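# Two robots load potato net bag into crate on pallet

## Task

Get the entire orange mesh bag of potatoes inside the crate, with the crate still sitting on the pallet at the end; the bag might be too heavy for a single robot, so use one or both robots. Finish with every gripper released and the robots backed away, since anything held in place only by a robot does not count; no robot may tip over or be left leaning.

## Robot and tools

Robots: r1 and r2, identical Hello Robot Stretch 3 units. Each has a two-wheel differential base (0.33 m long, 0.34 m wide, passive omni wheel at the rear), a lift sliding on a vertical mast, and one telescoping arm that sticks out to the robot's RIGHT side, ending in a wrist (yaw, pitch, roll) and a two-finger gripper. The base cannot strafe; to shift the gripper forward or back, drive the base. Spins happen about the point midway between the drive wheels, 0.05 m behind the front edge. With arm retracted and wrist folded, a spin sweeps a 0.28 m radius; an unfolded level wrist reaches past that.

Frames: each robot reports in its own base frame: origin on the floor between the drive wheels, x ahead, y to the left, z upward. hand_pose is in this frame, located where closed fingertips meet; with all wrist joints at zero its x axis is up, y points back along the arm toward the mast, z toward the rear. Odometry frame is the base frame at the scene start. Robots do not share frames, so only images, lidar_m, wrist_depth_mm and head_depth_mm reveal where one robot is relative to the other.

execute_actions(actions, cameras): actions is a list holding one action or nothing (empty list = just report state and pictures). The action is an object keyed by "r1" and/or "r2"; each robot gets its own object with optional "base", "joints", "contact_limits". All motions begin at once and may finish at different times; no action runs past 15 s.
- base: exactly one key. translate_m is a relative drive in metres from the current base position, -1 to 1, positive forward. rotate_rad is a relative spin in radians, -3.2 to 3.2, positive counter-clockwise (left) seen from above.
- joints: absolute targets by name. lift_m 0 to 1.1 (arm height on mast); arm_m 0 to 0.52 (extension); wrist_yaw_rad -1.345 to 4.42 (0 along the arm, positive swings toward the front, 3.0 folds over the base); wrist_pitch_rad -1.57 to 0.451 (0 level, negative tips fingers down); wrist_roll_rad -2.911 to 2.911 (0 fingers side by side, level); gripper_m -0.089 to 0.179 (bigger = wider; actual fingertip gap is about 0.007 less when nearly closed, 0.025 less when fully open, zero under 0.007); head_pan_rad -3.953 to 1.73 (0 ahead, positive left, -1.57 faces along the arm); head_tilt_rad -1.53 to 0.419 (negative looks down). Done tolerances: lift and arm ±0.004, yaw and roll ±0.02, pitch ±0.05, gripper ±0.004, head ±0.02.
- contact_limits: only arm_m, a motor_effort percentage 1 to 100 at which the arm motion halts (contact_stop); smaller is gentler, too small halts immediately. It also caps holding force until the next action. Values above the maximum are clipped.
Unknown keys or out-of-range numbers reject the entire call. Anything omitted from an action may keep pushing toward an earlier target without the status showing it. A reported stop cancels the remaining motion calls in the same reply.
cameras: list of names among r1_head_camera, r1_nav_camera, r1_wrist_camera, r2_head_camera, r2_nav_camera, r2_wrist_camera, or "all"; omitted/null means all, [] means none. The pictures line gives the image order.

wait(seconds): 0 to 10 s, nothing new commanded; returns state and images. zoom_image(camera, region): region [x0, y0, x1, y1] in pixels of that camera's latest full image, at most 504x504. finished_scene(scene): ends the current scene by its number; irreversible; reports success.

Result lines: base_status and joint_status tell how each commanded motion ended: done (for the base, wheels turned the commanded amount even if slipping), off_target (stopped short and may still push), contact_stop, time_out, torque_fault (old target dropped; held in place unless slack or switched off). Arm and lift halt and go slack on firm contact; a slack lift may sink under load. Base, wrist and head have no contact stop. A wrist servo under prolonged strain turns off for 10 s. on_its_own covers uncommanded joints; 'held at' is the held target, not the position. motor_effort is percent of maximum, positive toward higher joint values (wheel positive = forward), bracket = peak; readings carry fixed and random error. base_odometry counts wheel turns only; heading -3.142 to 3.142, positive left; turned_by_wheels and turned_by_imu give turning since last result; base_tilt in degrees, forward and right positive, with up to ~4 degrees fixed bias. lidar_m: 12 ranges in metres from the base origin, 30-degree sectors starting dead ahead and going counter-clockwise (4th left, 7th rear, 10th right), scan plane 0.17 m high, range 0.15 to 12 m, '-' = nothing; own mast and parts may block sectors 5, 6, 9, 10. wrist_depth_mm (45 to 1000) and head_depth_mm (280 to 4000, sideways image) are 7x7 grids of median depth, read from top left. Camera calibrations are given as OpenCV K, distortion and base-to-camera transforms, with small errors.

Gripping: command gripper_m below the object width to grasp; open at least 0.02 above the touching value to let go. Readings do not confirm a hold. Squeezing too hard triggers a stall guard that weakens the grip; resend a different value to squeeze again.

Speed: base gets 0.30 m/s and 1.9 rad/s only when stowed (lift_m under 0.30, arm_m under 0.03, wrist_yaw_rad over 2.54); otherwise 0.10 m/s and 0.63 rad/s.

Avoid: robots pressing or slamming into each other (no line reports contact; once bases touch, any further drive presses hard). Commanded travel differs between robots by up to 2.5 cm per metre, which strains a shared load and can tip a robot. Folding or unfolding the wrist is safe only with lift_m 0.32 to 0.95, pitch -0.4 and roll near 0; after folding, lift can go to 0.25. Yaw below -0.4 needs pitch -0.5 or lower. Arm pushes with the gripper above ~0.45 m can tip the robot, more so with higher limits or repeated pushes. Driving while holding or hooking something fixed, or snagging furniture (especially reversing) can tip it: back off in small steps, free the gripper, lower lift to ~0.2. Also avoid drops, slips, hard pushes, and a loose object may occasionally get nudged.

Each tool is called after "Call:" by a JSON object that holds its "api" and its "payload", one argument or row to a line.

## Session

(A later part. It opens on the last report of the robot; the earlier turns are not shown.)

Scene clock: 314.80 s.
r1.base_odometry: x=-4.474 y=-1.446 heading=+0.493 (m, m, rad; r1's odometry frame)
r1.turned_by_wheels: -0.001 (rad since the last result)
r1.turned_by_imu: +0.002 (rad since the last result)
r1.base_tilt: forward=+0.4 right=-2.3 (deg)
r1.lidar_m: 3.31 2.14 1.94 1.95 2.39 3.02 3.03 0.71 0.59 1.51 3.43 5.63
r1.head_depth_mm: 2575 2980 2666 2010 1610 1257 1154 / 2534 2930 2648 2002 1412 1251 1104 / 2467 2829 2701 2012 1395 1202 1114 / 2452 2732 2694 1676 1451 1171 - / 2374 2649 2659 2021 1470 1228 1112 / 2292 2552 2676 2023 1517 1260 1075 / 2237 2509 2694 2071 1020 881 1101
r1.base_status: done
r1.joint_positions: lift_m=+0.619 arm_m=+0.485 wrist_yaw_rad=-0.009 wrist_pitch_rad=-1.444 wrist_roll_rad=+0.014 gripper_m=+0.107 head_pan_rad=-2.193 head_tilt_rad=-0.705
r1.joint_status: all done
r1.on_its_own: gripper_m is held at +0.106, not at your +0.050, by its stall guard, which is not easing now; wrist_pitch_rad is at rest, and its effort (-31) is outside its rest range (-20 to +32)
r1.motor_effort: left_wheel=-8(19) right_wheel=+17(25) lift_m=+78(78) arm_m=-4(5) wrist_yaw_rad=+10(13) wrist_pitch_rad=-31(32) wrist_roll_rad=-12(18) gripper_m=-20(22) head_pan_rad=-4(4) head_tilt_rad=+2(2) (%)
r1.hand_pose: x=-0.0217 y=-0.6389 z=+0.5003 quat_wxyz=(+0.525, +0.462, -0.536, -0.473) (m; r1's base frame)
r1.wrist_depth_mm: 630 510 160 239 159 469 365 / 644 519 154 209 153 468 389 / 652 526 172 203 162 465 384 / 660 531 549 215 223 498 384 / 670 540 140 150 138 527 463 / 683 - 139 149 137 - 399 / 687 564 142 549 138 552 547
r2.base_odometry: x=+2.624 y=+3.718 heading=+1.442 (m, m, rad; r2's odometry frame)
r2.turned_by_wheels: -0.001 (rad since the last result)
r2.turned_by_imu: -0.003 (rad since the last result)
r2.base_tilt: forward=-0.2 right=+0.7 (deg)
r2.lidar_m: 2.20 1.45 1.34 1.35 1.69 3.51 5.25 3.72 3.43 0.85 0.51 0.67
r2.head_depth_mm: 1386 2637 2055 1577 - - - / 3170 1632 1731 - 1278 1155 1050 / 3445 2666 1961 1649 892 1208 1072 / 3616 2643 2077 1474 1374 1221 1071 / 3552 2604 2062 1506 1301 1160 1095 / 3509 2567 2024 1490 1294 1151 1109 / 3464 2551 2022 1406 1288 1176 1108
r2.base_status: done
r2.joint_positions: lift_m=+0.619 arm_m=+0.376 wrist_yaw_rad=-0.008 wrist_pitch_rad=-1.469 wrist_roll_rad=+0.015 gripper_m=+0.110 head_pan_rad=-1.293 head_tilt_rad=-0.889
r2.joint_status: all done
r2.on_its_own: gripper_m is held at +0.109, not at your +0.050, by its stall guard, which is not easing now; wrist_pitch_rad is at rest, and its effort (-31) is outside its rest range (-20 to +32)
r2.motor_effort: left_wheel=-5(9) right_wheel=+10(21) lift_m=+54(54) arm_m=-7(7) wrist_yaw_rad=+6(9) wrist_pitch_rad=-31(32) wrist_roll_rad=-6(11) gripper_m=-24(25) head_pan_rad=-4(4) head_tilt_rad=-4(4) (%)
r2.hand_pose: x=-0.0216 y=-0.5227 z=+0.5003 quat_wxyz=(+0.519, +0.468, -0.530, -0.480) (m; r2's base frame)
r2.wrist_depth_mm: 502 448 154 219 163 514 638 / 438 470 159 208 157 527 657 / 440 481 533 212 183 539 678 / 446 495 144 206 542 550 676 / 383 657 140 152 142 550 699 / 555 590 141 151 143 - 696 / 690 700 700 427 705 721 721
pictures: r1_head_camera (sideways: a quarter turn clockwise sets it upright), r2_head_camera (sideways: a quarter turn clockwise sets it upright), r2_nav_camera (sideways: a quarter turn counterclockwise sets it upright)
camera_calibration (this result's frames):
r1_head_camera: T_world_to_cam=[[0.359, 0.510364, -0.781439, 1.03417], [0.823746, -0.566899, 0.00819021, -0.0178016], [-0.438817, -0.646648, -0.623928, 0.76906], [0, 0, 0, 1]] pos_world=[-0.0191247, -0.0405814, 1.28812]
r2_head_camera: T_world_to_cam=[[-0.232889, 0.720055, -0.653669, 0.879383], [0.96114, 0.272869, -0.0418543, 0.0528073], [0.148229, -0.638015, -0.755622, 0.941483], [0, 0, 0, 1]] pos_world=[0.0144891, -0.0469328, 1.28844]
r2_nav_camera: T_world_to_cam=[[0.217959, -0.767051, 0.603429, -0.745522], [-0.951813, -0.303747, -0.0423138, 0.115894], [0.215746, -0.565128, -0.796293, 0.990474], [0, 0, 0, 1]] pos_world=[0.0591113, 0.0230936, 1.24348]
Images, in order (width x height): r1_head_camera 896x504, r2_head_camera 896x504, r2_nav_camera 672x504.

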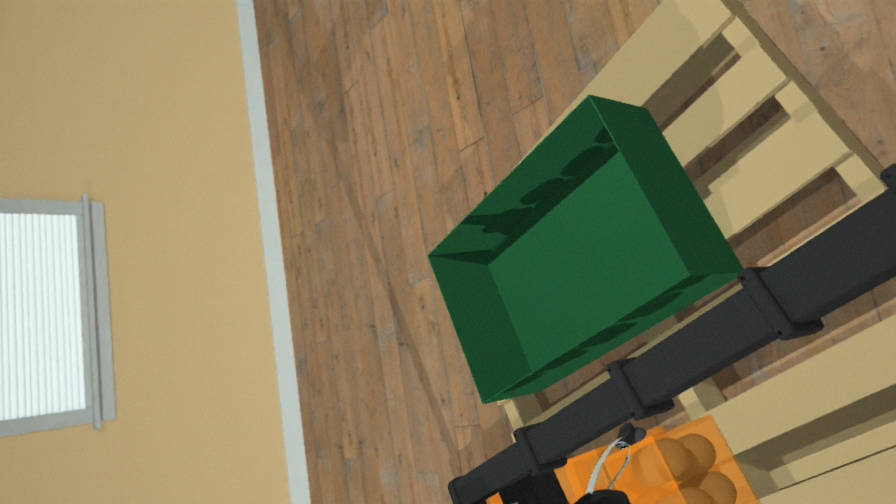

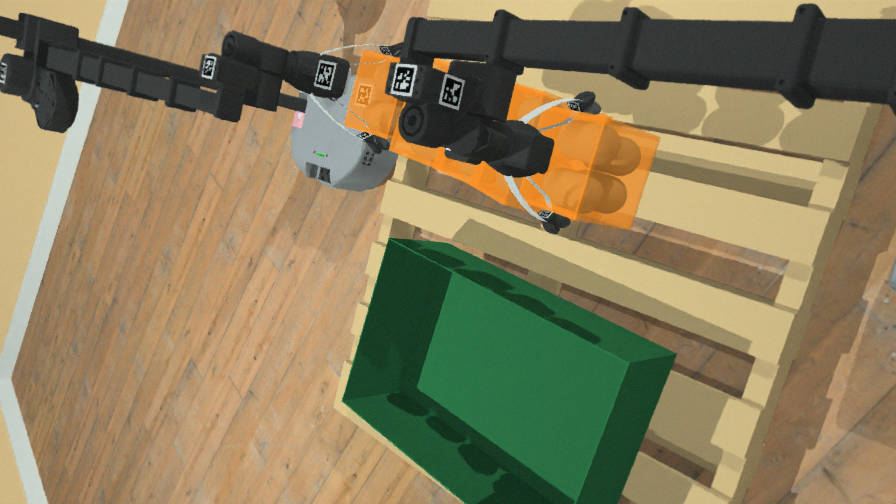

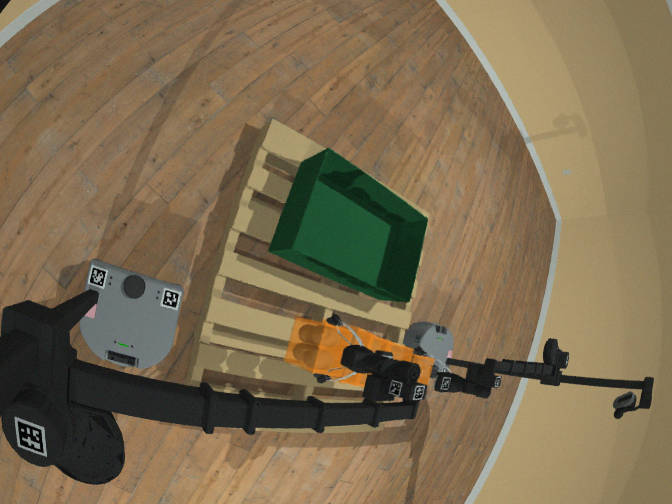

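Call:
{"api": "execute_actions", "payload": {
  "actions": [
    {"r1":{"base":{"translate_m":-0.46},"joints":{"arm_m":0.46}},"r2":{"base":{"translate_m":0.45},"joints":{"arm_m":0.39}}}
  ],
  "cameras": ["r1_head_camera","r2_head_camera","r2_nav_camera","r1_wrist_camera","r2_wrist_camera"]
}}

Scene clock: 343.17 s.
r1.base_odometry: x=-4.879 y=-1.664 heading=+0.493 (m, m, rad; r1's odometry frame)
r1.turned_by_wheels: +0.000 (rad since the last result)
r1.turned_by_imu: +0.002 (rad since the last result)
r1.base_tilt: forward=+0.4 right=-2.3 (deg)
r1.lidar_m: 3.58 2.32 2.10 2.13 2.60 2.62 2.64 2.92 0.51 0.50 0.53 6.02
r1.head_depth_mm: 2468 2827 2641 2017 1603 1346 1153 / 2391 2696 2698 1987 1608 1341 1161 / 2330 2656 2709 2019 1601 1351 1068 / 2275 2528 2694 2019 1613 1245 - / 2227 2504 2702 2008 1595 1243 1028 / 2167 2446 2608 2026 1451 1183 1011 / 2104 2357 2566 2081 969 866 984
r1.base_status: done
r1.joint_positions: lift_m=+0.619 arm_m=+0.461 wrist_yaw_rad=-0.008 wrist_pitch_rad=-1.417 wrist_roll_rad=+0.008 gripper_m=+0.107 head_pan_rad=-2.193 head_tilt_rad=-0.705
r1.joint_status: all done
r1.on_its_own: gripper_m is held at +0.106, not at your +0.050, by its stall guard, which is not easing now; wrist_pitch_rad is at rest, and its effort (-39) is outside its rest range (-20 to +32)
r1.motor_effort: left_wheel=-7(13) right_wheel=+15(20) lift_m=+78(78) arm_m=-10(10) wrist_yaw_rad=+8(10) wrist_pitch_rad=-39(39) wrist_roll_rad=-9(12) gripper_m=-21(21) head_pan_rad=-3(3) head_tilt_rad=+1(2) (%)
r1.hand_pose: x=-0.0217 y=-0.6211 z=+0.5006 quat_wxyz=(+0.533, +0.456, -0.540, -0.465) (m; r1's base frame)
r1.wrist_depth_mm: 537 518 156 238 153 379 619 / 589 530 151 203 149 350 624 / 538 547 211 202 167 399 629 / 555 547 377 210 525 430 636 / 599 541 139 150 137 462 644 / 576 - 140 150 137 - 652 / 560 566 550 549 141 541 660
r2.base_odometry: x=+2.682 y=+4.164 heading=+1.441 (m, m, rad; r2's odometry frame)
r2.turned_by_wheels: +0.000 (rad since the last result)
r2.turned_by_imu: -0.004 (rad since the last result)
r2.base_tilt: forward=-0.2 right=+0.7 (deg)
r2.lidar_m: 1.93 1.27 1.16 1.18 1.46 3.04 5.70 3.93 0.47 0.46 0.50 3.11
r2.head_depth_mm: 3102 2716 2077 1694 - - - / 1384 1570 1790 - 1260 1145 1086 / 3515 2669 1962 1469 915 1114 1072 / 3588 2614 2079 1505 1285 1124 1086 / 3558 2608 2056 1703 1307 1182 1098 / 3485 2593 2058 1687 1444 1155 1113 / 3276 2547 2017 1675 1432 1246 1106
r2.base_status: done
r2.joint_positions: lift_m=+0.619 arm_m=+0.390 wrist_yaw_rad=-0.007 wrist_pitch_rad=-1.448 wrist_roll_rad=+0.013 gripper_m=+0.110 head_pan_rad=-1.293 head_tilt_rad=-0.889
r2.joint_status: all done
r2.on_its_own: gripper_m is held at +0.109, not at your +0.050, by its stall guard, which is not easing now; wrist_pitch_rad is at rest, and its effort (-38) is outside its rest range (-20 to +32)
r2.motor_effort: left_wheel=-4(4) right_wheel=+7(14) lift_m=+54(54) arm_m=-4(7) wrist_yaw_rad=+6(6) wrist_pitch_rad=-38(38) wrist_roll_rad=-5(6) gripper_m=-24(24) head_pan_rad=-3(3) head_tilt_rad=-4(4) (%)
r2.hand_pose: x=-0.0217 y=-0.5429 z=+0.5004 quat_wxyz=(+0.525, +0.463, -0.535, -0.474) (m; r2's base frame)
r2.wrist_depth_mm: 631 396 151 215 157 532 532 / 626 403 158 204 154 547 546 / 645 418 522 212 208 552 563 / 652 430 142 162 156 552 549 / 666 438 140 152 142 565 573 / 671 560 142 151 143 - 581 / 685 677 698 692 686 715 706
pictures: r1_head_camera (sideways: a quarter turn clockwise sets it upright), r1_wrist_camera, r2_head_camera (sideways: a quarter turn clockwise sets it upright), r2_nav_camera (sideways: a quarter turn counterclockwise sets it upright), r2_wrist_camera
camera_calibration (this result's frames):
r1_head_camera: T_world_to_cam=[[0.358994, 0.510353, -0.78145, 1.03418], [0.823745, -0.566901, 0.00818988, -0.0178012], [-0.438825, -0.646656, -0.623914, 0.769043], [0, 0, 0, 1]] pos_world=[-0.019125, -0.0405815, 1.28812]
r1_wrist_camera: T_world_to_cam=[[-0.999019, 0.0345309, -0.0277084, 0.0169992], [0.032909, 0.997832, 0.0569967, 0.62446], [0.0296165, 0.056029, -0.99799, 0.697229], [0, 0, 0, 1]] pos_world=[-0.0242173, -0.662758, 0.660706]
r2_head_camera: T_world_to_cam=[[-0.232884, 0.720061, -0.653664, 0.879377], [0.961143, 0.272861, -0.0418543, 0.0528073], [0.148222, -0.638012, -0.755626, 0.941489], [0, 0, 0, 1]] pos_world=[0.0144886, -0.0469327, 1.28844]
r2_nav_camera: T_world_to_cam=[[0.217953, -0.767057, 0.603424, -0.745516], [-0.951815, -0.303738, -0.042314, 0.115894], [0.21574, -0.565125, -0.796297, 0.990479], [0, 0, 0, 1]] pos_world=[0.0591114, 0.0230935, 1.24348]
r2_wrist_camera: T_world_to_cam=[[-0.999916, -0.0109569, 0.00694931, -0.0398581], [-0.0102677, 0.995663, 0.0924605, 0.521573], [-0.00793226, 0.0923813, -0.995692, 0.715251], [0, 0, 0, 1]] pos_world=[-0.0288258, -0.585823, 0.664222]
Images, in order (width x height): r1_head_camera 896x504, r1_wrist_camera 644x364, r2_head_camera 896x504, r2_nav_camera 672x504, r2_wrist_camera 644x364.

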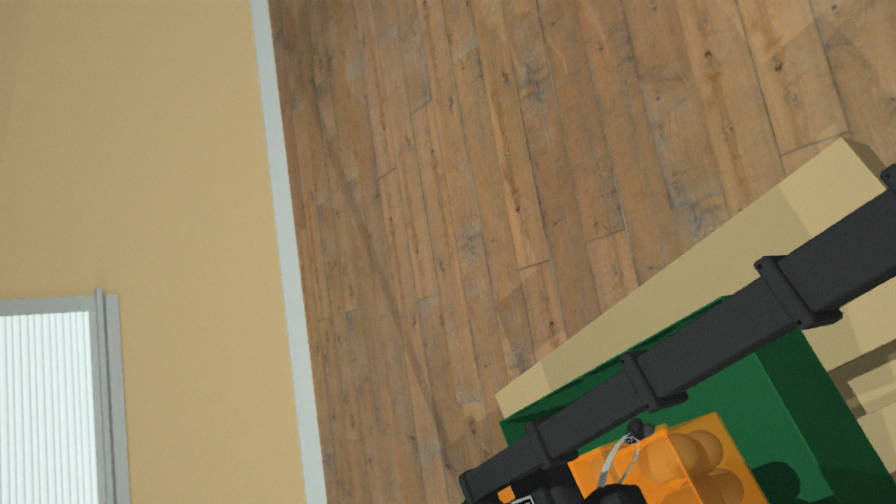

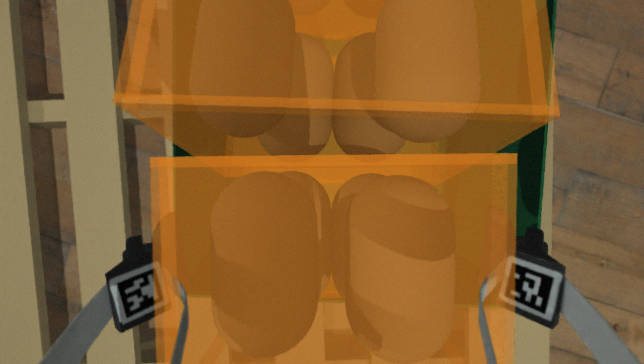

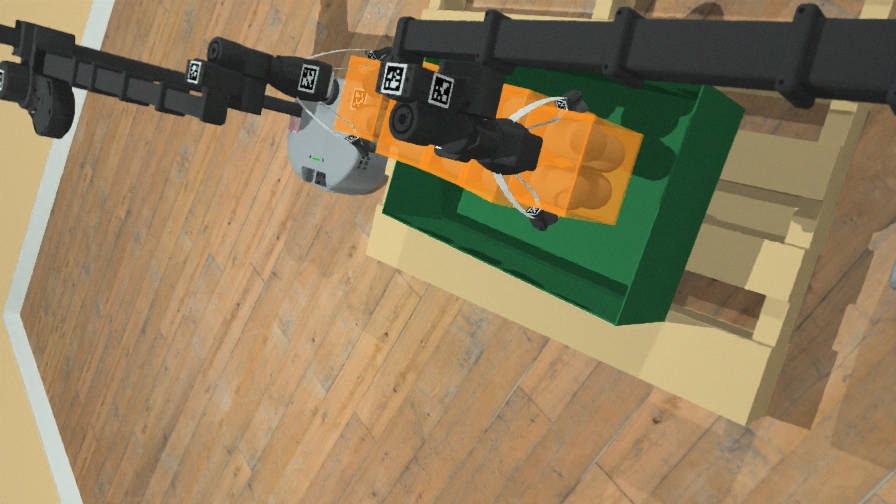

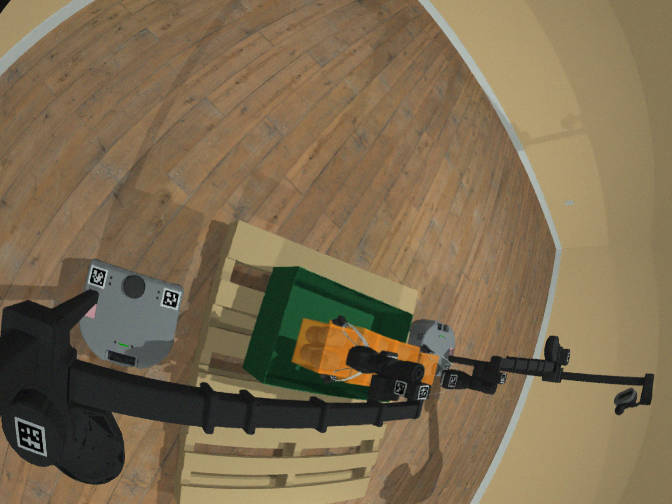

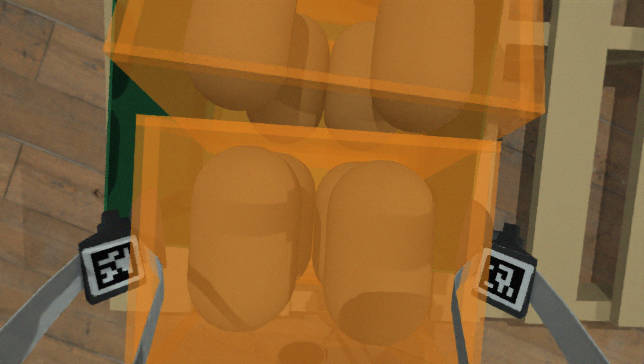

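Call:
{"api": "execute_actions", "payload": {
  "actions": [
    {"r1":{"joints":{"arm_m":0.49}},"r2":{"joints":{"arm_m":0.42}}}
  ],
  "cameras": []
}}

Call:
{"api": "execute_actions", "payload": {
  "actions": [
    {"r1":{"joints":{"lift_m":0.45}},"r2":{"joints":{"lift_m":0.45}}}
  ],
  "cameras": ["r2_head_camera","r1_wrist_camera","r2_wrist_camera"]
}}

Scene clock: 355.60 s.
r1.base_odometry: x=-4.879 y=-1.664 heading=+0.493 (m, m, rad; r1's odometry frame)
r1.turned_by_wheels: +0.000 (rad since the last result)
r1.turned_by_imu: -0.001 (rad since the last result)
r1.base_tilt: forward=+0.4 right=-2.3 (deg)
r1.lidar_m: 3.56 2.32 2.10 2.12 2.59 2.62 2.63 2.90 0.51 0.50 0.53 6.06
r1.head_depth_mm: 2471 2813 2690 2011 1604 1340 1151 / 2416 2726 2644 2021 1605 1346 1153 / 2352 2676 2670 2015 1606 1348 1063 / 2279 2542 2655 2023 1615 1247 - / 2207 2506 2688 2016 1563 1245 1024 / 2176 2440 2596 2002 1476 1185 1009 / 2135 2364 2561 2092 1027 870 989
r1.base_status: not commanded
r1.joint_positions: lift_m=+0.619 arm_m=+0.490 wrist_yaw_rad=-0.007 wrist_pitch_rad=-1.493 wrist_roll_rad=+0.008 gripper_m=+0.107 head_pan_rad=-2.193 head_tilt_rad=-0.705
r1.joint_status: all done
r1.on_its_own: gripper_m is held at +0.106, not at your +0.050, by its stall guard, which is not easing now
r1.motor_effort: left_wheel=-7(7) right_wheel=+15(16) lift_m=+78(78) arm_m=-1(9) wrist_yaw_rad=+8(8) wrist_pitch_rad=-17(39) wrist_roll_rad=-9(10) gripper_m=-20(20) head_pan_rad=-4(3) head_tilt_rad=+1(2) (%)
r1.hand_pose: x=-0.0216 y=-0.6309 z=+0.5002 quat_wxyz=(+0.515, +0.476, -0.523, -0.484) (m; r1's base frame)
r1.wrist_depth_mm: 503 611 161 240 161 376 593 / 521 516 155 208 153 375 611 / 535 526 170 204 161 374 622 / 551 540 382 214 514 427 639 / 563 553 140 152 138 476 652 / 568 - 138 151 137 - 670 / 589 587 142 565 138 558 685
r2.base_odometry: x=+2.682 y=+4.164 heading=+1.441 (m, m, rad; r2's odometry frame)
r2.turned_by_wheels: +0.000 (rad since the last result)
r2.turned_by_imu: +0.000 (rad since the last result)
r2.base_tilt: forward=-0.3 right=+0.6 (deg)
r2.lidar_m: 1.93 1.27 1.17 1.18 1.47 3.06 5.68 3.92 0.47 0.46 0.50 3.11
r2.head_depth_mm: 3083 2739 2071 - - - - / 1383 1104 1789 - 1275 1150 1087 / 3511 2672 1968 1467 936 1107 1076 / 3618 2628 2095 1512 1287 1121 1084 / 3554 2627 2058 1701 1309 1183 1099 / 3489 2575 2042 1690 1447 1157 1113 / 3273 2563 2033 1681 1433 1249 1106
r2.base_status: not commanded
r2.joint_positions: lift_m=+0.619 arm_m=+0.420 wrist_yaw_rad=-0.006 wrist_pitch_rad=-1.514 wrist_roll_rad=+0.012 gripper_m=+0.110 head_pan_rad=-1.293 head_tilt_rad=-0.889
r2.joint_status: all done
r2.on_its_own: gripper_m is held at +0.109, not at your +0.050, by its stall guard, which is not easing now
r2.motor_effort: left_wheel=-4(3) right_wheel=+7(7) lift_m=+54(54) arm_m=-1(4) wrist_yaw_rad=+4(5) wrist_pitch_rad=-17(38) wrist_roll_rad=-5(5) gripper_m=-23(24) head_pan_rad=-4(3) head_tilt_rad=-4(4) (%)
r2.hand_pose: x=-0.0216 y=-0.5554 z=+0.5005 quat_wxyz=(+0.510, +0.481, -0.518, -0.490) (m; r2's base frame)
r2.wrist_depth_mm: 593 389 156 495 164 418 515 / 621 405 158 209 158 525 517 / 653 422 521 211 174 539 539 / 649 430 144 206 394 571 547 / 673 448 141 152 143 566 573 / 686 581 140 150 143 - 587 / 721 724 711 151 728 738 749
pictures: none
No camera images: the call's "cameras" was empty. Leave "cameras" out to get every camera's image.

Scene clock: 357.97 s.
r1.base_odometry: x=-4.879 y=-1.664 heading=+0.493 (m, m, rad; r1's odometry frame)
r1.turned_by_wheels: +0.000 (rad since the last result)
r1.turned_by_imu: +0.000 (rad since the last result)
r1.base_tilt: forward=+0.4 right=-2.3 (deg)
r1.lidar_m: 3.58 2.31 2.11 2.12 2.60 2.62 2.63 2.91 0.51 0.50 0.53 6.06
r1.head_depth_mm: 2460 2782 2645 2003 1612 1346 1155 / 2366 2775 2661 2027 1604 1340 1155 / 2367 2656 2659 2010 1610 1349 1066 / 2275 2561 2707 1994 1614 1242 1100 / 2231 2486 2680 2025 1570 1201 1044 / 2163 2432 2599 2015 1414 1187 1012 / 2129 2362 2552 2020 1392 970 958
r1.base_status: not commanded
r1.joint_positions: lift_m=+0.450 arm_m=+0.490 wrist_yaw_rad=-0.007 wrist_pitch_rad=-1.493 wrist_roll_rad=+0.008 gripper_m=+0.107 head_pan_rad=-2.193 head_tilt_rad=-0.705
r1.joint_status: all done
r1.on_its_own: gripper_m is held at +0.106, not at your +0.050, by its stall guard, which is not easing now
r1.motor_effort: left_wheel=-7(7) right_wheel=+13(15) lift_m=+45(72) arm_m=-1(0) wrist_yaw_rad=+7(8) wrist_pitch_rad=-17(18) wrist_roll_rad=-10(9) gripper_m=-20(20) head_pan_rad=-3(3) head_tilt_rad=+3(2) (%)
r1.hand_pose: x=-0.0216 y=-0.6309 z=+0.3313 quat_wxyz=(+0.515, +0.476, -0.522, -0.484) (m; r1's base frame)
r1.wrist_depth_mm: 191 264 161 240 160 328 266 / 194 268 155 208 153 335 263 / 195 270 170 204 161 342 264 / 201 273 358 215 352 351 261 / 202 255 140 152 138 359 260 / 204 - 139 151 137 - 247 / 393 251 142 246 138 278 250
r2.base_odometry: x=+2.682 y=+4.164 heading=+1.441 (m, m, rad; r2's odometry frame)
r2.turned_by_wheels: +0.000 (rad since the last result)
r2.turned_by_imu: +0.000 (rad since the last result)
r2.base_tilt: forward=-0.2 right=+0.7 (deg)
r2.lidar_m: 1.93 1.27 1.16 1.17 1.47 3.05 5.71 3.90 0.47 0.46 0.50 3.11
r2.head_depth_mm: 3220 2726 2128 1618 1338 1209 1046 / 3359 1607 1113 1292 - 1106 1074 / 3541 2654 1975 1468 1086 1095 1073 / 3636 2646 2078 1500 1302 1122 1082 / 3555 2595 2066 1702 1307 1182 1101 / 3510 2591 2046 1691 1449 1154 1110 / 3286 2556 2031 1684 1428 1250 1108
r2.base_status: not commanded
r2.joint_positions: lift_m=+0.450 arm_m=+0.420 wrist_yaw_rad=-0.005 wrist_pitch_rad=-1.514 wrist_roll_rad=+0.011 gripper_m=+0.110 head_pan_rad=-1.293 head_tilt_rad=-0.889
r2.joint_status: all done
r2.on_its_own: gripper_m is held at +0.109, not at your +0.050, by its stall guard, which is not easing now
r2.motor_effort: left_wheel=-3(3) right_wheel=+7(7) lift_m=+36(54) arm_m=-1(1) wrist_yaw_rad=+4(5) wrist_pitch_rad=-17(17) wrist_roll_rad=-5(5) gripper_m=-23(22) head_pan_rad=-3(4) head_tilt_rad=-4(4) (%)
r2.hand_pose: x=-0.0216 y=-0.5553 z=+0.3313 quat_wxyz=(+0.510, +0.482, -0.518, -0.490) (m; r2's base frame)
r2.wrist_depth_mm: 257 334 156 337 164 302 211 / 261 340 158 209 158 289 207 / 266 354 354 210 174 302 203 / 273 361 144 205 365 290 201 / 280 369 141 151 143 253 204 / - 244 141 150 143 - 211 / 211 204 191 205 206 236 413
pictures: r1_wrist_camera, r2_head_camera (sideways: a quarter turn clockwise sets it upright), r2_wrist_camera
camera_calibration (this result's frames):
r1_wrist_camera: T_world_to_cam=[[-0.999034, 0.035735, -0.0255935, 0.0128446], [0.0320562, 0.99073, 0.132007, 0.614517], [0.0300735, 0.131059, -0.990918, 0.573745], [0, 0, 0, 1]] pos_world=[-0.0241214, -0.684474, 0.487742]
r2_head_camera: T_world_to_cam=[[-0.232885, 0.720062, -0.653663, 0.879375], [0.961143, 0.272861, -0.0418543, 0.0528073], [0.148222, -0.638011, -0.755627, 0.94149], [0, 0, 0, 1]] pos_world=[0.0144886, -0.0469327, 1.28844]
r2_wrist_camera: T_world_to_cam=[[-0.999869, -0.0150669, 0.00584476, -0.04063], [-0.0139495, 0.987243, 0.158607, 0.522928], [-0.00815992, 0.158505, -0.987324, 0.581888], [0, 0, 0, 1]] pos_world=[-0.0285819, -0.609101, 0.49181]
Images, in order (width x height): r1_wrist_camera 644x364, r2_head_camera 896x504, r2_wrist_camera 644x364.

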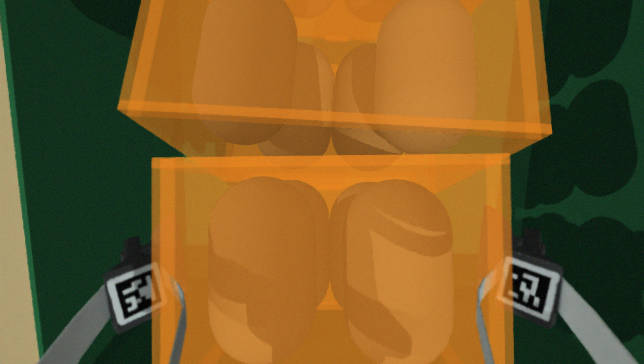

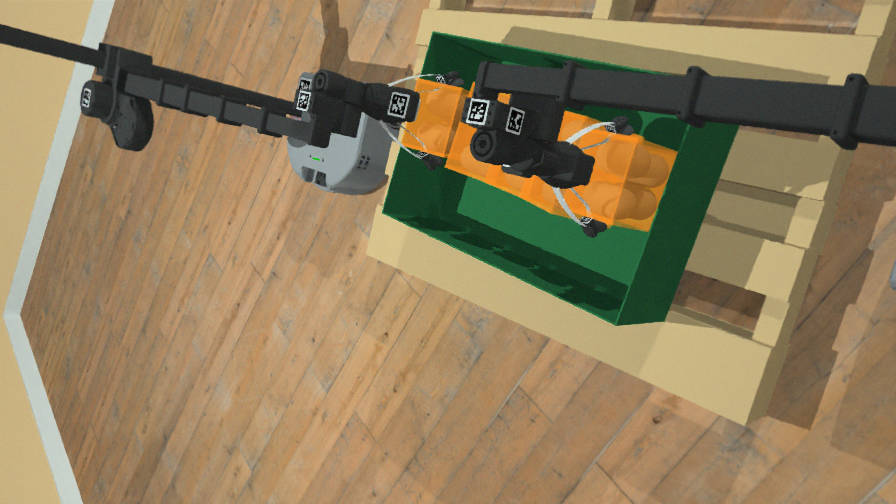

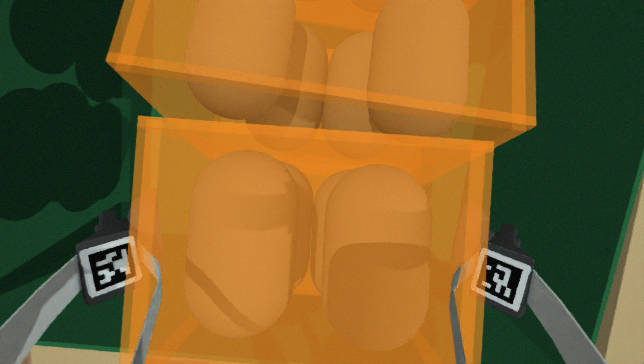

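Call:
{"api": "execute_actions", "payload": {
  "actions": [
    {"r1":{"joints":{"lift_m":0.36}},"r2":{"joints":{"lift_m":0.36}}}
  ],
  "cameras": ["r1_wrist_camera","r2_head_camera","r2_wrist_camera"]
}}

Scene clock: 367.37 s.
r1.base_odometry: x=-4.879 y=-1.664 heading=+0.493 (m, m, rad; r1's odometry frame)
r1.turned_by_wheels: +0.000 (rad since the last result)
r1.turned_by_imu: -0.001 (rad since the last result)
r1.base_tilt: forward=+0.4 right=-2.3 (deg)
r1.lidar_m: 3.59 2.32 2.11 2.12 2.59 2.62 2.64 2.90 0.51 0.50 0.53 6.01
r1.head_depth_mm: 2488 2867 2686 1979 1614 1345 1157 / 2391 2762 2651 2005 1606 1341 1157 / 2337 2621 2656 2009 1600 1339 1066 / 2279 2591 2702 2004 1613 1245 1113 / 2213 2465 2648 2003 1556 1191 1071 / 2177 2416 2608 2032 1424 1214 1011 / 2135 2375 2550 2034 1375 1081 977
r1.base_status: not commanded
r1.joint_positions: lift_m=+0.360 arm_m=+0.490 wrist_yaw_rad=-0.003 wrist_pitch_rad=-1.515 wrist_roll_rad=-0.001 gripper_m=+0.107 head_pan_rad=-2.193 head_tilt_rad=-0.705
r1.joint_status: all done
r1.on_its_own: gripper_m is held at +0.106, not at your +0.050, by its stall guard, which is not easing now
r1.motor_effort: left_wheel=-5(7) right_wheel=+10(13) lift_m=+37(45) arm_m=-1(1) wrist_yaw_rad=+4(8) wrist_pitch_rad=-11(17) wrist_roll_rad=-5(9) gripper_m=-20(20) head_pan_rad=-4(3) head_tilt_rad=+3(3) (%)
r1.hand_pose: x=-0.0216 y=-0.6251 z=+0.2417 quat_wxyz=(+0.513, +0.485, -0.514, -0.487) (m; r1's base frame)
r1.wrist_depth_mm: 191 248 141 195 145 243 244 / 192 254 142 192 143 251 250 / 194 262 166 198 152 259 256 / 196 268 268 210 264 265 262 / 198 256 138 151 137 271 259 / 195 - 139 151 137 - 247 / - 240 146 236 140 268 245
r2.base_odometry: x=+2.682 y=+4.164 heading=+1.442 (m, m, rad; r2's odometry frame)
r2.turned_by_wheels: +0.000 (rad since the last result)
r2.turned_by_imu: +0.000 (rad since the last result)
r2.base_tilt: forward=-0.2 right=+0.7 (deg)
r2.lidar_m: 1.92 1.27 1.17 1.17 1.47 3.05 5.69 3.92 0.47 0.46 0.50 3.11
r2.head_depth_mm: 3188 2630 2125 1578 1338 1212 1049 / 3380 1564 1786 1346 1299 1108 1080 / 3512 2651 1963 1462 1196 1093 1071 / 3620 2628 2076 1509 1298 1105 1081 / 3555 2615 2052 1710 1305 1181 1100 / 3493 2564 2042 1694 1431 1157 1115 / 3294 2572 2016 1685 1435 1248 1110
r2.base_status: not commanded
r2.joint_positions: lift_m=+0.360 arm_m=+0.420 wrist_yaw_rad=-0.002 wrist_pitch_rad=-1.540 wrist_roll_rad=+0.004 gripper_m=+0.110 head_pan_rad=-1.293 head_tilt_rad=-0.889
r2.joint_status: all done
r2.on_its_own: gripper_m is held at +0.109, not at your +0.050, by its stall guard, which is not easing now
r2.motor_effort: left_wheel=-2(3) right_wheel=+3(7) lift_m=+30(36) arm_m=-1(1) wrist_yaw_rad=+2(4) wrist_pitch_rad=-9(17) wrist_roll_rad=-2(5) gripper_m=-22(23) head_pan_rad=-2(3) head_tilt_rad=-4(4) (%)
r2.hand_pose: x=-0.0216 y=-0.5488 z=+0.2418 quat_wxyz=(+0.506, +0.491, -0.509, -0.494) (m; r2's base frame)
r2.wrist_depth_mm: 246 253 143 195 148 254 213 / 255 258 148 197 147 261 209 / 261 268 265 214 162 271 203 / 271 274 143 199 161 274 198 / 267 284 141 151 142 254 195 / - 229 140 152 144 - 191 / 178 186 184 195 199 225 179
pictures: r1_wrist_camera, r2_head_camera (sideways: a quarter turn clockwise sets it upright), r2_wrist_camera
camera_calibration (this result's frames):
r1_wrist_camera: T_world_to_cam=[[-0.999413, 0.0239919, -0.0244419, 0.00272433], [0.0199413, 0.98783, 0.154253, 0.613161], [0.0278453, 0.153675, -0.987729, 0.497537], [0, 0, 0, 1]] pos_world=[-0.0233586, -0.682223, 0.396916]
r2_head_camera: T_world_to_cam=[[-0.23289, 0.720082, -0.653639, 0.879344], [0.961142, 0.272862, -0.0418543, 0.0528073], [0.148215, -0.637988, -0.755648, 0.941517], [0, 0, 0, 1]] pos_world=[0.0144885, -0.0469323, 1.28844]
r2_wrist_camera: T_world_to_cam=[[-0.999651, -0.0258449, 0.00555457, -0.0458608], [-0.0243847, 0.982668, 0.183765, 0.521813], [-0.0102077, 0.183566, -0.982954, 0.505218], [0, 0, 0, 1]] pos_world=[-0.0279634, -0.606695, 0.400969]
Images, in order (width x height): r1_wrist_camera 644x364, r2_head_camera 896x504, r2_wrist_camera 644x364.

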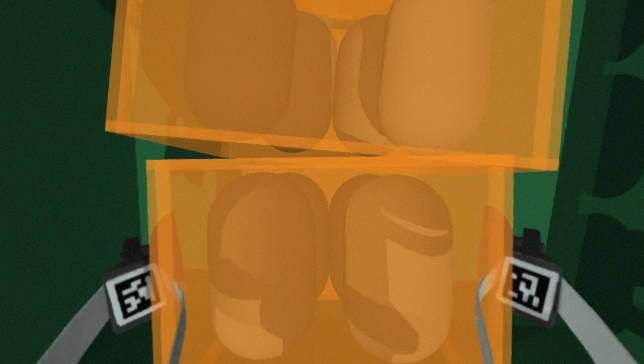

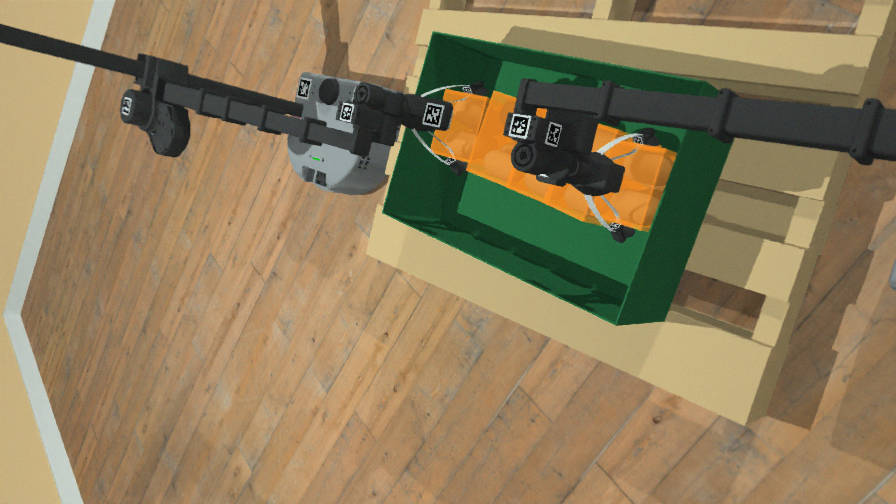

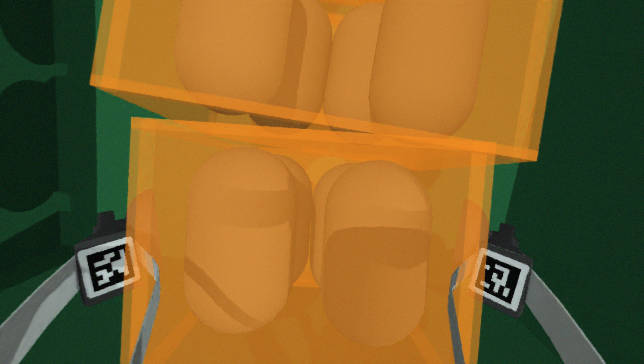

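Mostly resting. Lower a touch, release, raise.

Call:
{"api": "execute_actions", "payload": {
  "actions": [
    {"r1":{"joints":{"lift_m":0.345}},"r2":{"joints":{"lift_m":0.345}}}
  ],
  "cameras": []
}}

Call:
{"api": "execute_actions", "payload": {
  "actions": [
    {"r1":{"joints":{"gripper_m":0.17}},"r2":{"joints":{"gripper_m":0.17}}}
  ],
  "cameras": []
}}

Call:
{"api": "execute_actions", "payload": {
  "actions": [
    {"r1":{"joints":{"lift_m":0.65}},"r2":{"joints":{"lift_m":0.65}}}
  ],
  "cameras": []
}}

Call:
{"api": "execute_actions", "payload": {
  "actions": [
    {"r1":{"joints":{"arm_m":0},"base":{"translate_m":0.6}},"r2":{"joints":{"arm_m":0},"base":{"translate_m":0.6}}}
  ],
  "cameras": ["r1_head_camera","r2_nav_camera","r1_nav_camera"]
}}

Scene clock: 374.93 s.
r1.base_odometry: x=-4.879 y=-1.664 heading=+0.493 (m, m, rad; r1's odometry frame)
r1.turned_by_wheels: +0.000 (rad since the last result)
r1.turned_by_imu: -0.001 (rad since the last result)
r1.base_tilt: forward=+0.4 right=-2.4 (deg)
r1.lidar_m: 3.58 2.32 2.11 2.12 2.60 2.62 2.64 2.91 0.51 0.50 0.53 6.05
r1.head_depth_mm: 2475 2802 2647 2006 1627 1345 1156 / 2412 2710 2657 2009 1618 1348 1157 / 2355 2661 2673 2014 1612 1345 1065 / 2246 2566 2735 2012 1610 1242 1113 / 2213 2484 2676 2020 1579 1183 1074 / 2172 2439 2634 2010 1416 1187 1012 / 2110 2359 2586 2026 1370 1081 969
r1.base_status: not commanded
r1.joint_positions: lift_m=+0.345 arm_m=+0.490 wrist_yaw_rad=-0.003 wrist_pitch_rad=-1.523 wrist_roll_rad=-0.001 gripper_m=+0.107 head_pan_rad=-2.193 head_tilt_rad=-0.705
r1.joint_status: all done
r1.on_its_own: gripper_m is held at +0.106, not at your +0.050, by its stall guard, which is not easing now
r1.motor_effort: left_wheel=-5(5) right_wheel=+10(10) lift_m=+35(36) arm_m=+0(1) wrist_yaw_rad=+4(4) wrist_pitch_rad=-8(11) wrist_roll_rad=-4(4) gripper_m=-21(20) head_pan_rad=-4(3) head_tilt_rad=+0(1) (%)
r1.hand_pose: x=-0.0216 y=-0.6232 z=+0.2268 quat_wxyz=(+0.511, +0.487, -0.512, -0.489) (m; r1's base frame)
r1.wrist_depth_mm: 191 234 133 181 137 142 230 / 193 240 136 184 138 235 235 / 194 248 151 199 147 242 243 / 196 254 253 208 250 252 249 / 199 256 138 151 136 257 255 / 196 - 139 151 137 - 245 / - 237 149 234 141 263 242
r2.base_odometry: x=+2.682 y=+4.164 heading=+1.442 (m, m, rad; r2's odometry frame)
r2.turned_by_wheels: +0.000 (rad since the last result)
r2.turned_by_imu: +0.000 (rad since the last result)
r2.base_tilt: forward=-0.3 right=+0.7 (deg)
r2.lidar_m: 1.92 1.26 1.16 1.18 1.46 3.06 5.69 3.92 0.47 0.46 0.50 3.12
r2.head_depth_mm: 3226 2626 2141 1586 1333 1207 1052 / 3390 1570 1792 1376 1331 1105 1060 / 3508 2660 1968 1476 1203 1092 1070 / 3624 2632 2070 1503 1296 1105 1087 / 3553 2623 2061 1702 1307 1179 1098 / 3499 2626 2061 1695 1441 1158 1112 / 3285 2560 2021 1687 1433 1249 1108
r2.base_status: not commanded
r2.joint_positions: lift_m=+0.345 arm_m=+0.420 wrist_yaw_rad=-0.002 wrist_pitch_rad=-1.547 wrist_roll_rad=+0.004 gripper_m=+0.110 head_pan_rad=-1.293 head_tilt_rad=-0.889
r2.joint_status: all done
r2.on_its_own: gripper_m is held at +0.109, not at your +0.050, by its stall guard, which is not easing now
r2.motor_effort: left_wheel=-2(2) right_wheel=+3(3) lift_m=+29(31) arm_m=-1(1) wrist_yaw_rad=+2(2) wrist_pitch_rad=-7(9) wrist_roll_rad=-2(2) gripper_m=-22(22) head_pan_rad=-4(2) head_tilt_rad=-4(4) (%)
r2.hand_pose: x=-0.0216 y=-0.5469 z=+0.2270 quat_wxyz=(+0.504, +0.493, -0.507, -0.496) (m; r2's base frame)
r2.wrist_depth_mm: 234 237 135 185 141 239 212 / 243 243 142 190 141 248 208 / 250 250 252 253 156 256 203 / 258 259 143 163 159 266 197 / 264 267 140 151 142 252 194 / - 224 141 151 143 - 190 / 175 183 180 193 197 223 177
pictures: none
No camera images: the call's "cameras" was empty. Leave "cameras" out to get every camera's image.

Scene clock: 376.07 s.
r1.base_odometry: x=-4.879 y=-1.664 heading=+0.493 (m, m, rad; r1's odometry frame)
r1.turned_by_wheels: +0.000 (rad since the last result)
r1.turned_by_imu: +0.000 (rad since the last result)
r1.base_tilt: forward=+0.4 right=-2.4 (deg)
r1.lidar_m: 3.57 2.31 2.11 2.13 2.60 2.62 2.63 2.91 0.51 0.50 0.53 6.06
r1.head_depth_mm: 2449 2780 2654 1998 1598 1345 1149 / 2417 2757 2675 2019 1624 1339 1153 / 2343 2611 2636 2022 1610 1343 1064 / 2293 2551 2689 2012 1609 1242 1113 / 2235 2479 2689 1993 1582 1190 1077 / 2182 2426 2584 2007 1412 1219 1006 / 2122 2365 2567 2030 1374 1074 977
r1.base_status: not commanded
r1.joint_positions: lift_m=+0.345 arm_m=+0.490 wrist_yaw_rad=-0.002 wrist_pitch_rad=-1.527 wrist_roll_rad=-0.004 gripper_m=+0.170 head_pan_rad=-2.193 head_tilt_rad=-0.705
r1.joint_status: all done
r1.motor_effort: left_wheel=-4(5) right_wheel=+8(10) lift_m=+36(36) arm_m=-1(1) wrist_yaw_rad=+3(4) wrist_pitch_rad=-8(9) wrist_roll_rad=-3(4) gripper_m=+5(82) head_pan_rad=-3(4) head_tilt_rad=+2(1) (%)
r1.hand_pose: x=-0.0216 y=-0.6222 z=+0.2268 quat_wxyz=(+0.511, +0.489, -0.510, -0.489) (m; r1's base frame)
r1.wrist_depth_mm: 191 233 131 181 136 136 228 / 193 240 135 183 137 234 236 / 194 248 195 199 147 243 241 / 196 254 253 204 208 252 248 / 198 258 135 148 135 259 255 / 194 - 136 149 135 269 245 / - 235 144 232 139 261 243
r2.base_odometry: x=+2.682 y=+4.164 heading=+1.442 (m, m, rad; r2's odometry frame)
r2.turned_by_wheels: +0.000 (rad since the last result)
r2.turned_by_imu: +0.000 (rad since the last result)
r2.base_tilt: forward=-0.3 right=+0.7 (deg)
r2.lidar_m: 1.93 1.27 1.16 1.18 1.47 3.03 5.72 3.93 0.47 0.46 0.50 3.12
r2.head_depth_mm: 3208 2625 2140 1579 1337 1201 1047 / 3368 1568 1798 1378 1314 1109 1062 / 3537 2669 1965 1470 1232 1090 1068 / 3621 2648 2071 1512 1295 1104 1085 / 3549 2601 2052 1702 1305 1185 1103 / 3512 2577 2027 1691 1441 1158 1110 / 3300 2562 2031 1682 1425 1249 1106
r2.base_status: not commanded
r2.joint_positions: lift_m=+0.345 arm_m=+0.420 wrist_yaw_rad=-0.002 wrist_pitch_rad=-1.548 wrist_roll_rad=+0.003 gripper_m=+0.170 head_pan_rad=-1.293 head_tilt_rad=-0.889
r2.joint_status: all done
r2.motor_effort: left_wheel=-2(2) right_wheel=+4(4) lift_m=+30(30) arm_m=-1(1) wrist_yaw_rad=+2(2) wrist_pitch_rad=-7(7) wrist_roll_rad=-2(2) gripper_m=+6(94) head_pan_rad=-4(4) head_tilt_rad=-4(4) (%)
r2.hand_pose: x=-0.0216 y=-0.5466 z=+0.2270 quat_wxyz=(+0.504, +0.493, -0.506, -0.496) (m; r2's base frame)
r2.wrist_depth_mm: 235 238 135 183 140 237 212 / 242 244 143 189 140 247 207 / 251 252 252 254 155 257 204 / 255 261 139 158 155 262 200 / 264 270 138 150 140 254 197 / - 225 139 149 141 - 190 / 176 182 181 191 195 224 178
pictures: none
No camera images: the call's "cameras" was empty. Leave "cameras" out to get every camera's image.

Scene clock: 379.67 s.
r1.base_odometry: x=-4.879 y=-1.664 heading=+0.493 (m, m, rad; r1's odometry frame)
r1.turned_by_wheels: +0.000 (rad since the last result)
r1.turned_by_imu: +0.000 (rad since the last result)
r1.base_tilt: forward=+0.4 right=-2.4 (deg)
r1.lidar_m: 3.58 2.32 2.10 2.12 2.60 2.62 2.63 2.91 0.51 0.50 0.53 6.06
r1.head_depth_mm: 2476 2780 2695 2007 1621 1341 1150 / 2415 2705 2646 2010 1611 1338 1153 / 2334 2625 2654 2035 1618 1340 1076 / 2288 2532 2683 2026 1605 1285 - / 2226 2465 2663 2025 1605 1273 1022 / 2171 2416 2624 2030 1509 1187 1009 / 2119 2361 2567 2097 1343 1136 980
r1.base_status: not commanded
r1.joint_positions: lift_m=+0.649 arm_m=+0.490 wrist_yaw_rad=-0.002 wrist_pitch_rad=-1.548 wrist_roll_rad=-0.005 gripper_m=+0.170 head_pan_rad=-2.193 head_tilt_rad=-0.704
r1.joint_status: all done
r1.motor_effort: left_wheel=-3(7) right_wheel=+4(9) lift_m=+58(73) arm_m=-1(1) wrist_yaw_rad=+2(3) wrist_pitch_rad=-2(9) wrist_roll_rad=-2(3) gripper_m=+0(4) head_pan_rad=-4(4) head_tilt_rad=+2(3) (%)
r1.hand_pose: x=-0.0216 y=-0.6167 z=+0.5315 quat_wxyz=(+0.506, +0.495, -0.504, -0.494) (m; r1's base frame)
r1.wrist_depth_mm: 583 516 491 437 499 411 617 / 547 546 505 467 518 437 631 / 609 558 524 460 540 431 654 / 579 585 537 458 560 464 684 / 603 596 444 458 478 452 696 / 612 684 613 633 610 602 725 / 778 768 765 637 757 761 754
r2.base_odometry: x=+2.682 y=+4.164 heading=+1.442 (m, m, rad; r2's odometry frame)
r2.turned_by_wheels: +0.000 (rad since the last result)
r2.turned_by_imu: +0.000 (rad since the last result)
r2.base_tilt: forward=-0.2 right=+0.6 (deg)
r2.lidar_m: 1.93 1.27 1.16 1.18 1.47 3.05 5.68 3.92 0.47 0.46 0.50 3.12
r2.head_depth_mm: 3087 2625 2131 1660 - - - / 3164 993 1820 1456 1284 1131 1080 / 3515 2660 1953 1484 1248 1103 1073 / 3641 2659 2073 1516 1287 1119 1084 / 3541 2610 2060 1699 1309 1179 1099 / 3493 2578 2043 1685 1442 1156 1111 / 3296 2556 2024 1674 1428 1249 1107
r2.base_status: not commanded
r2.joint_positions: lift_m=+0.650 arm_m=+0.420 wrist_yaw_rad=-0.001 wrist_pitch_rad=-1.564 wrist_roll_rad=+0.001 gripper_m=+0.170 head_pan_rad=-1.293 head_tilt_rad=-0.890
r2.joint_status: all done
r2.motor_effort: left_wheel=-1(3) right_wheel=+2(4) lift_m=+39(51) arm_m=-1(1) wrist_yaw_rad=+2(2) wrist_pitch_rad=-2(10) wrist_roll_rad=-1(2) gripper_m=+0(6) head_pan_rad=-4(3) head_tilt_rad=-4(4) (%)
r2.hand_pose: x=-0.0216 y=-0.5425 z=+0.5319 quat_wxyz=(+0.501, +0.498, -0.502, -0.499) (m; r2's base frame)
r2.wrist_depth_mm: 626 421 518 466 520 536 540 / 656 435 532 440 535 555 552 / 687 445 555 452 540 571 570 / 699 453 540 493 541 586 596 / 734 600 604 593 500 606 610 / - 757 735 760 770 - 660 / 752 782 771 - 800 803 808
pictures: none
No camera images: the call's "cameras" was empty. Leave "cameras" out to get every camera's image.

Scene clock: 387.13 s.
r1.base_odometry: x=-4.350 y=-1.380 heading=+0.493 (m, m, rad; r1's odometry frame)
r1.turned_by_wheels: +0.000 (rad since the last result)
r1.turned_by_imu: +0.002 (rad since the last result)
r1.base_tilt: forward=+0.5 right=-2.4 (deg)
r1.lidar_m: 3.21 2.08 1.89 1.91 2.35 3.16 3.16 0.72 0.68 2.87 3.54 5.52
r1.head_depth_mm: 2683 3014 2684 2020 1399 1240 1158 / 2625 2937 2668 2009 1394 1275 1115 / 2510 2709 2688 1698 1383 1216 1091 / 2366 2740 2239 1661 1410 1250 1188 / 2408 2700 2665 2018 1459 1277 1113 / 2357 2635 2669 2008 1557 1269 1067 / 2305 2510 2711 2014 1539 1250 1128
r1.base_status: done
r1.joint_positions: lift_m=+0.649 arm_m=+0.001 wrist_yaw_rad=+0.000 wrist_pitch_rad=-1.550 wrist_roll_rad=-0.007 gripper_m=+0.170 head_pan_rad=-2.193 head_tilt_rad=-0.704
r1.joint_status: all done
r1.motor_effort: left_wheel=-2(4) right_wheel=+4(12) lift_m=+58(58) arm_m=-3(4) wrist_yaw_rad=+1(2) wrist_pitch_rad=-1(1) wrist_roll_rad=-1(2) gripper_m=+1(1) head_pan_rad=-4(4) head_tilt_rad=+2(2) (%)
r1.hand_pose: x=-0.0216 y=-0.1269 z=+0.5315 quat_wxyz=(+0.507, +0.496, -0.503, -0.493) (m; r1's base frame)
r1.wrist_depth_mm: 637 625 526 522 528 516 511 / 649 643 570 580 591 605 610 / 675 669 669 654 660 657 660 / 690 695 683 - - 682 678 / 715 704 719 - - 695 698 / 752 746 735 - - 728 728 / 782 781 768 769 750 743 751
r2.base_odometry: x=+2.760 y=+4.759 heading=+1.442 (m, m, rad; r2's odometry frame)
r2.turned_by_wheels: +0.000 (rad since the last result)
r2.turned_by_imu: +0.003 (rad since the last result)
r2.base_tilt: forward=-0.2 right=+0.6 (deg)
r2.lidar_m: 1.54 1.02 0.94 0.95 1.19 2.47 6.26 0.68 0.63 3.87 2.78 2.57
r2.head_depth_mm: 3407 2707 2129 1707 1383 1180 - / 3557 2697 2111 1741 1483 1282 - / 3668 2669 2106 1736 1465 1277 - / 3619 2643 2075 1721 1458 1267 1139 / 3329 2595 2074 1703 1451 1260 1131 / 3032 2569 2044 1698 1441 1254 1113 / 2763 2579 2022 1676 1429 1249 1108
r2.base_status: done
r2.joint_positions: lift_m=+0.650 arm_m=+0.002 wrist_yaw_rad=+0.000 wrist_pitch_rad=-1.566 wrist_roll_rad=+0.000 gripper_m=+0.170 head_pan_rad=-1.293 head_tilt_rad=-0.890
r2.joint_status: all done
joint sent to its limit — the command would take r2.arm_m past its lower limit, so that joint was sent only as far as its limit.
r2.motor_effort: left_wheel=-1(1) right_wheel=+2(5) lift_m=+39(39) arm_m=-3(4) wrist_yaw_rad=+0(2) wrist_pitch_rad=-2(2) wrist_roll_rad=-1(1) gripper_m=+0(0) head_pan_rad=-5(3) head_tilt_rad=-4(3) (%)
r2.hand_pose: x=-0.0216 y=-0.1246 z=+0.5320 quat_wxyz=(+0.501, +0.499, -0.501, -0.499) (m; r2's base frame)
r2.wrist_depth_mm: 624 619 631 628 642 528 542 / 666 677 665 667 647 671 683 / 670 671 682 672 676 694 710 / 700 695 717 - - 721 718 / 722 718 721 - - 713 732 / - 754 753 - 771 - 753 / 799 773 801 789 789 804 810
pictures: r1_head_camera (sideways: a quarter turn clockwise sets it upright), r1_nav_camera (sideways: a quarter turn counterclockwise sets it upright), r2_nav_camera (sideways: a quarter turn counterclockwise sets it upright)
camera_calibration (this result's frames):
r1_head_camera: T_world_to_cam=[[0.358886, 0.510059, -0.781691, 1.03449], [0.823671, -0.567009, 0.00818239, -0.017791], [-0.439053, -0.646793, -0.623612, 0.768651], [0, 0, 0, 1]] pos_world=[-0.0191335, -0.0405824, 1.28814]
r1_nav_camera: T_world_to_cam=[[-0.364843, -0.527543, 0.767195, -0.956944], [-0.815368, 0.578852, 0.0102824, 0.0464463], [-0.449517, -0.621795, -0.641331, 0.79469], [0, 0, 0, 1]] pos_world=[0.0459636, -0.0375807, 1.24335]
r2_nav_camera: T_world_to_cam=[[0.218059, -0.767551, 0.602757, -0.744648], [-0.951838, -0.303664, -0.04234, 0.115928], [0.215534, -0.564495, -0.796801, 0.991134], [0, 0, 0, 1]] pos_world=[0.059099, 0.0231382, 1.24349]
Images, in order (width x height): r1_head_camera 896x504, r1_nav_camera 672x504, r2_nav_camera 672x504.

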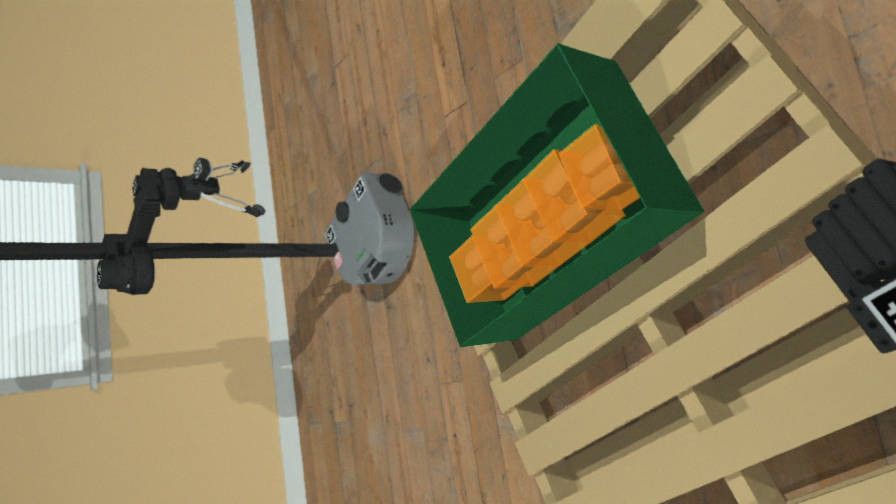

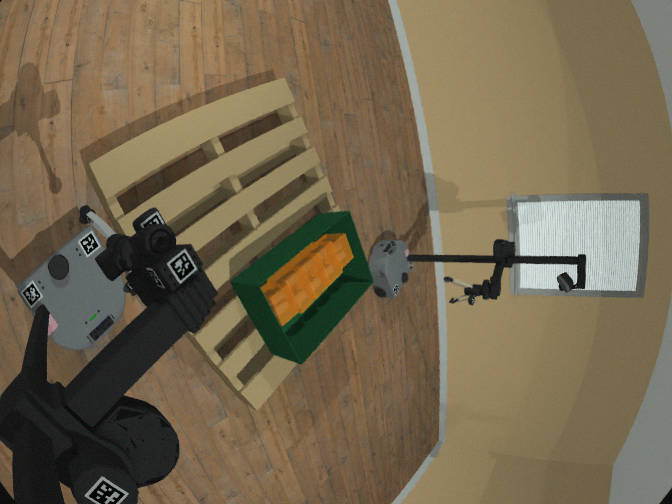

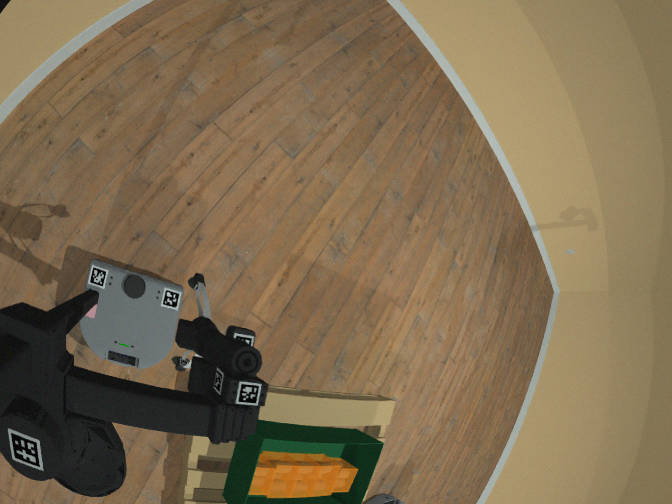

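Call:
{"api": "finished_scene", "payload": {
  "scene": 1
}}

The scene is finished: the task was done.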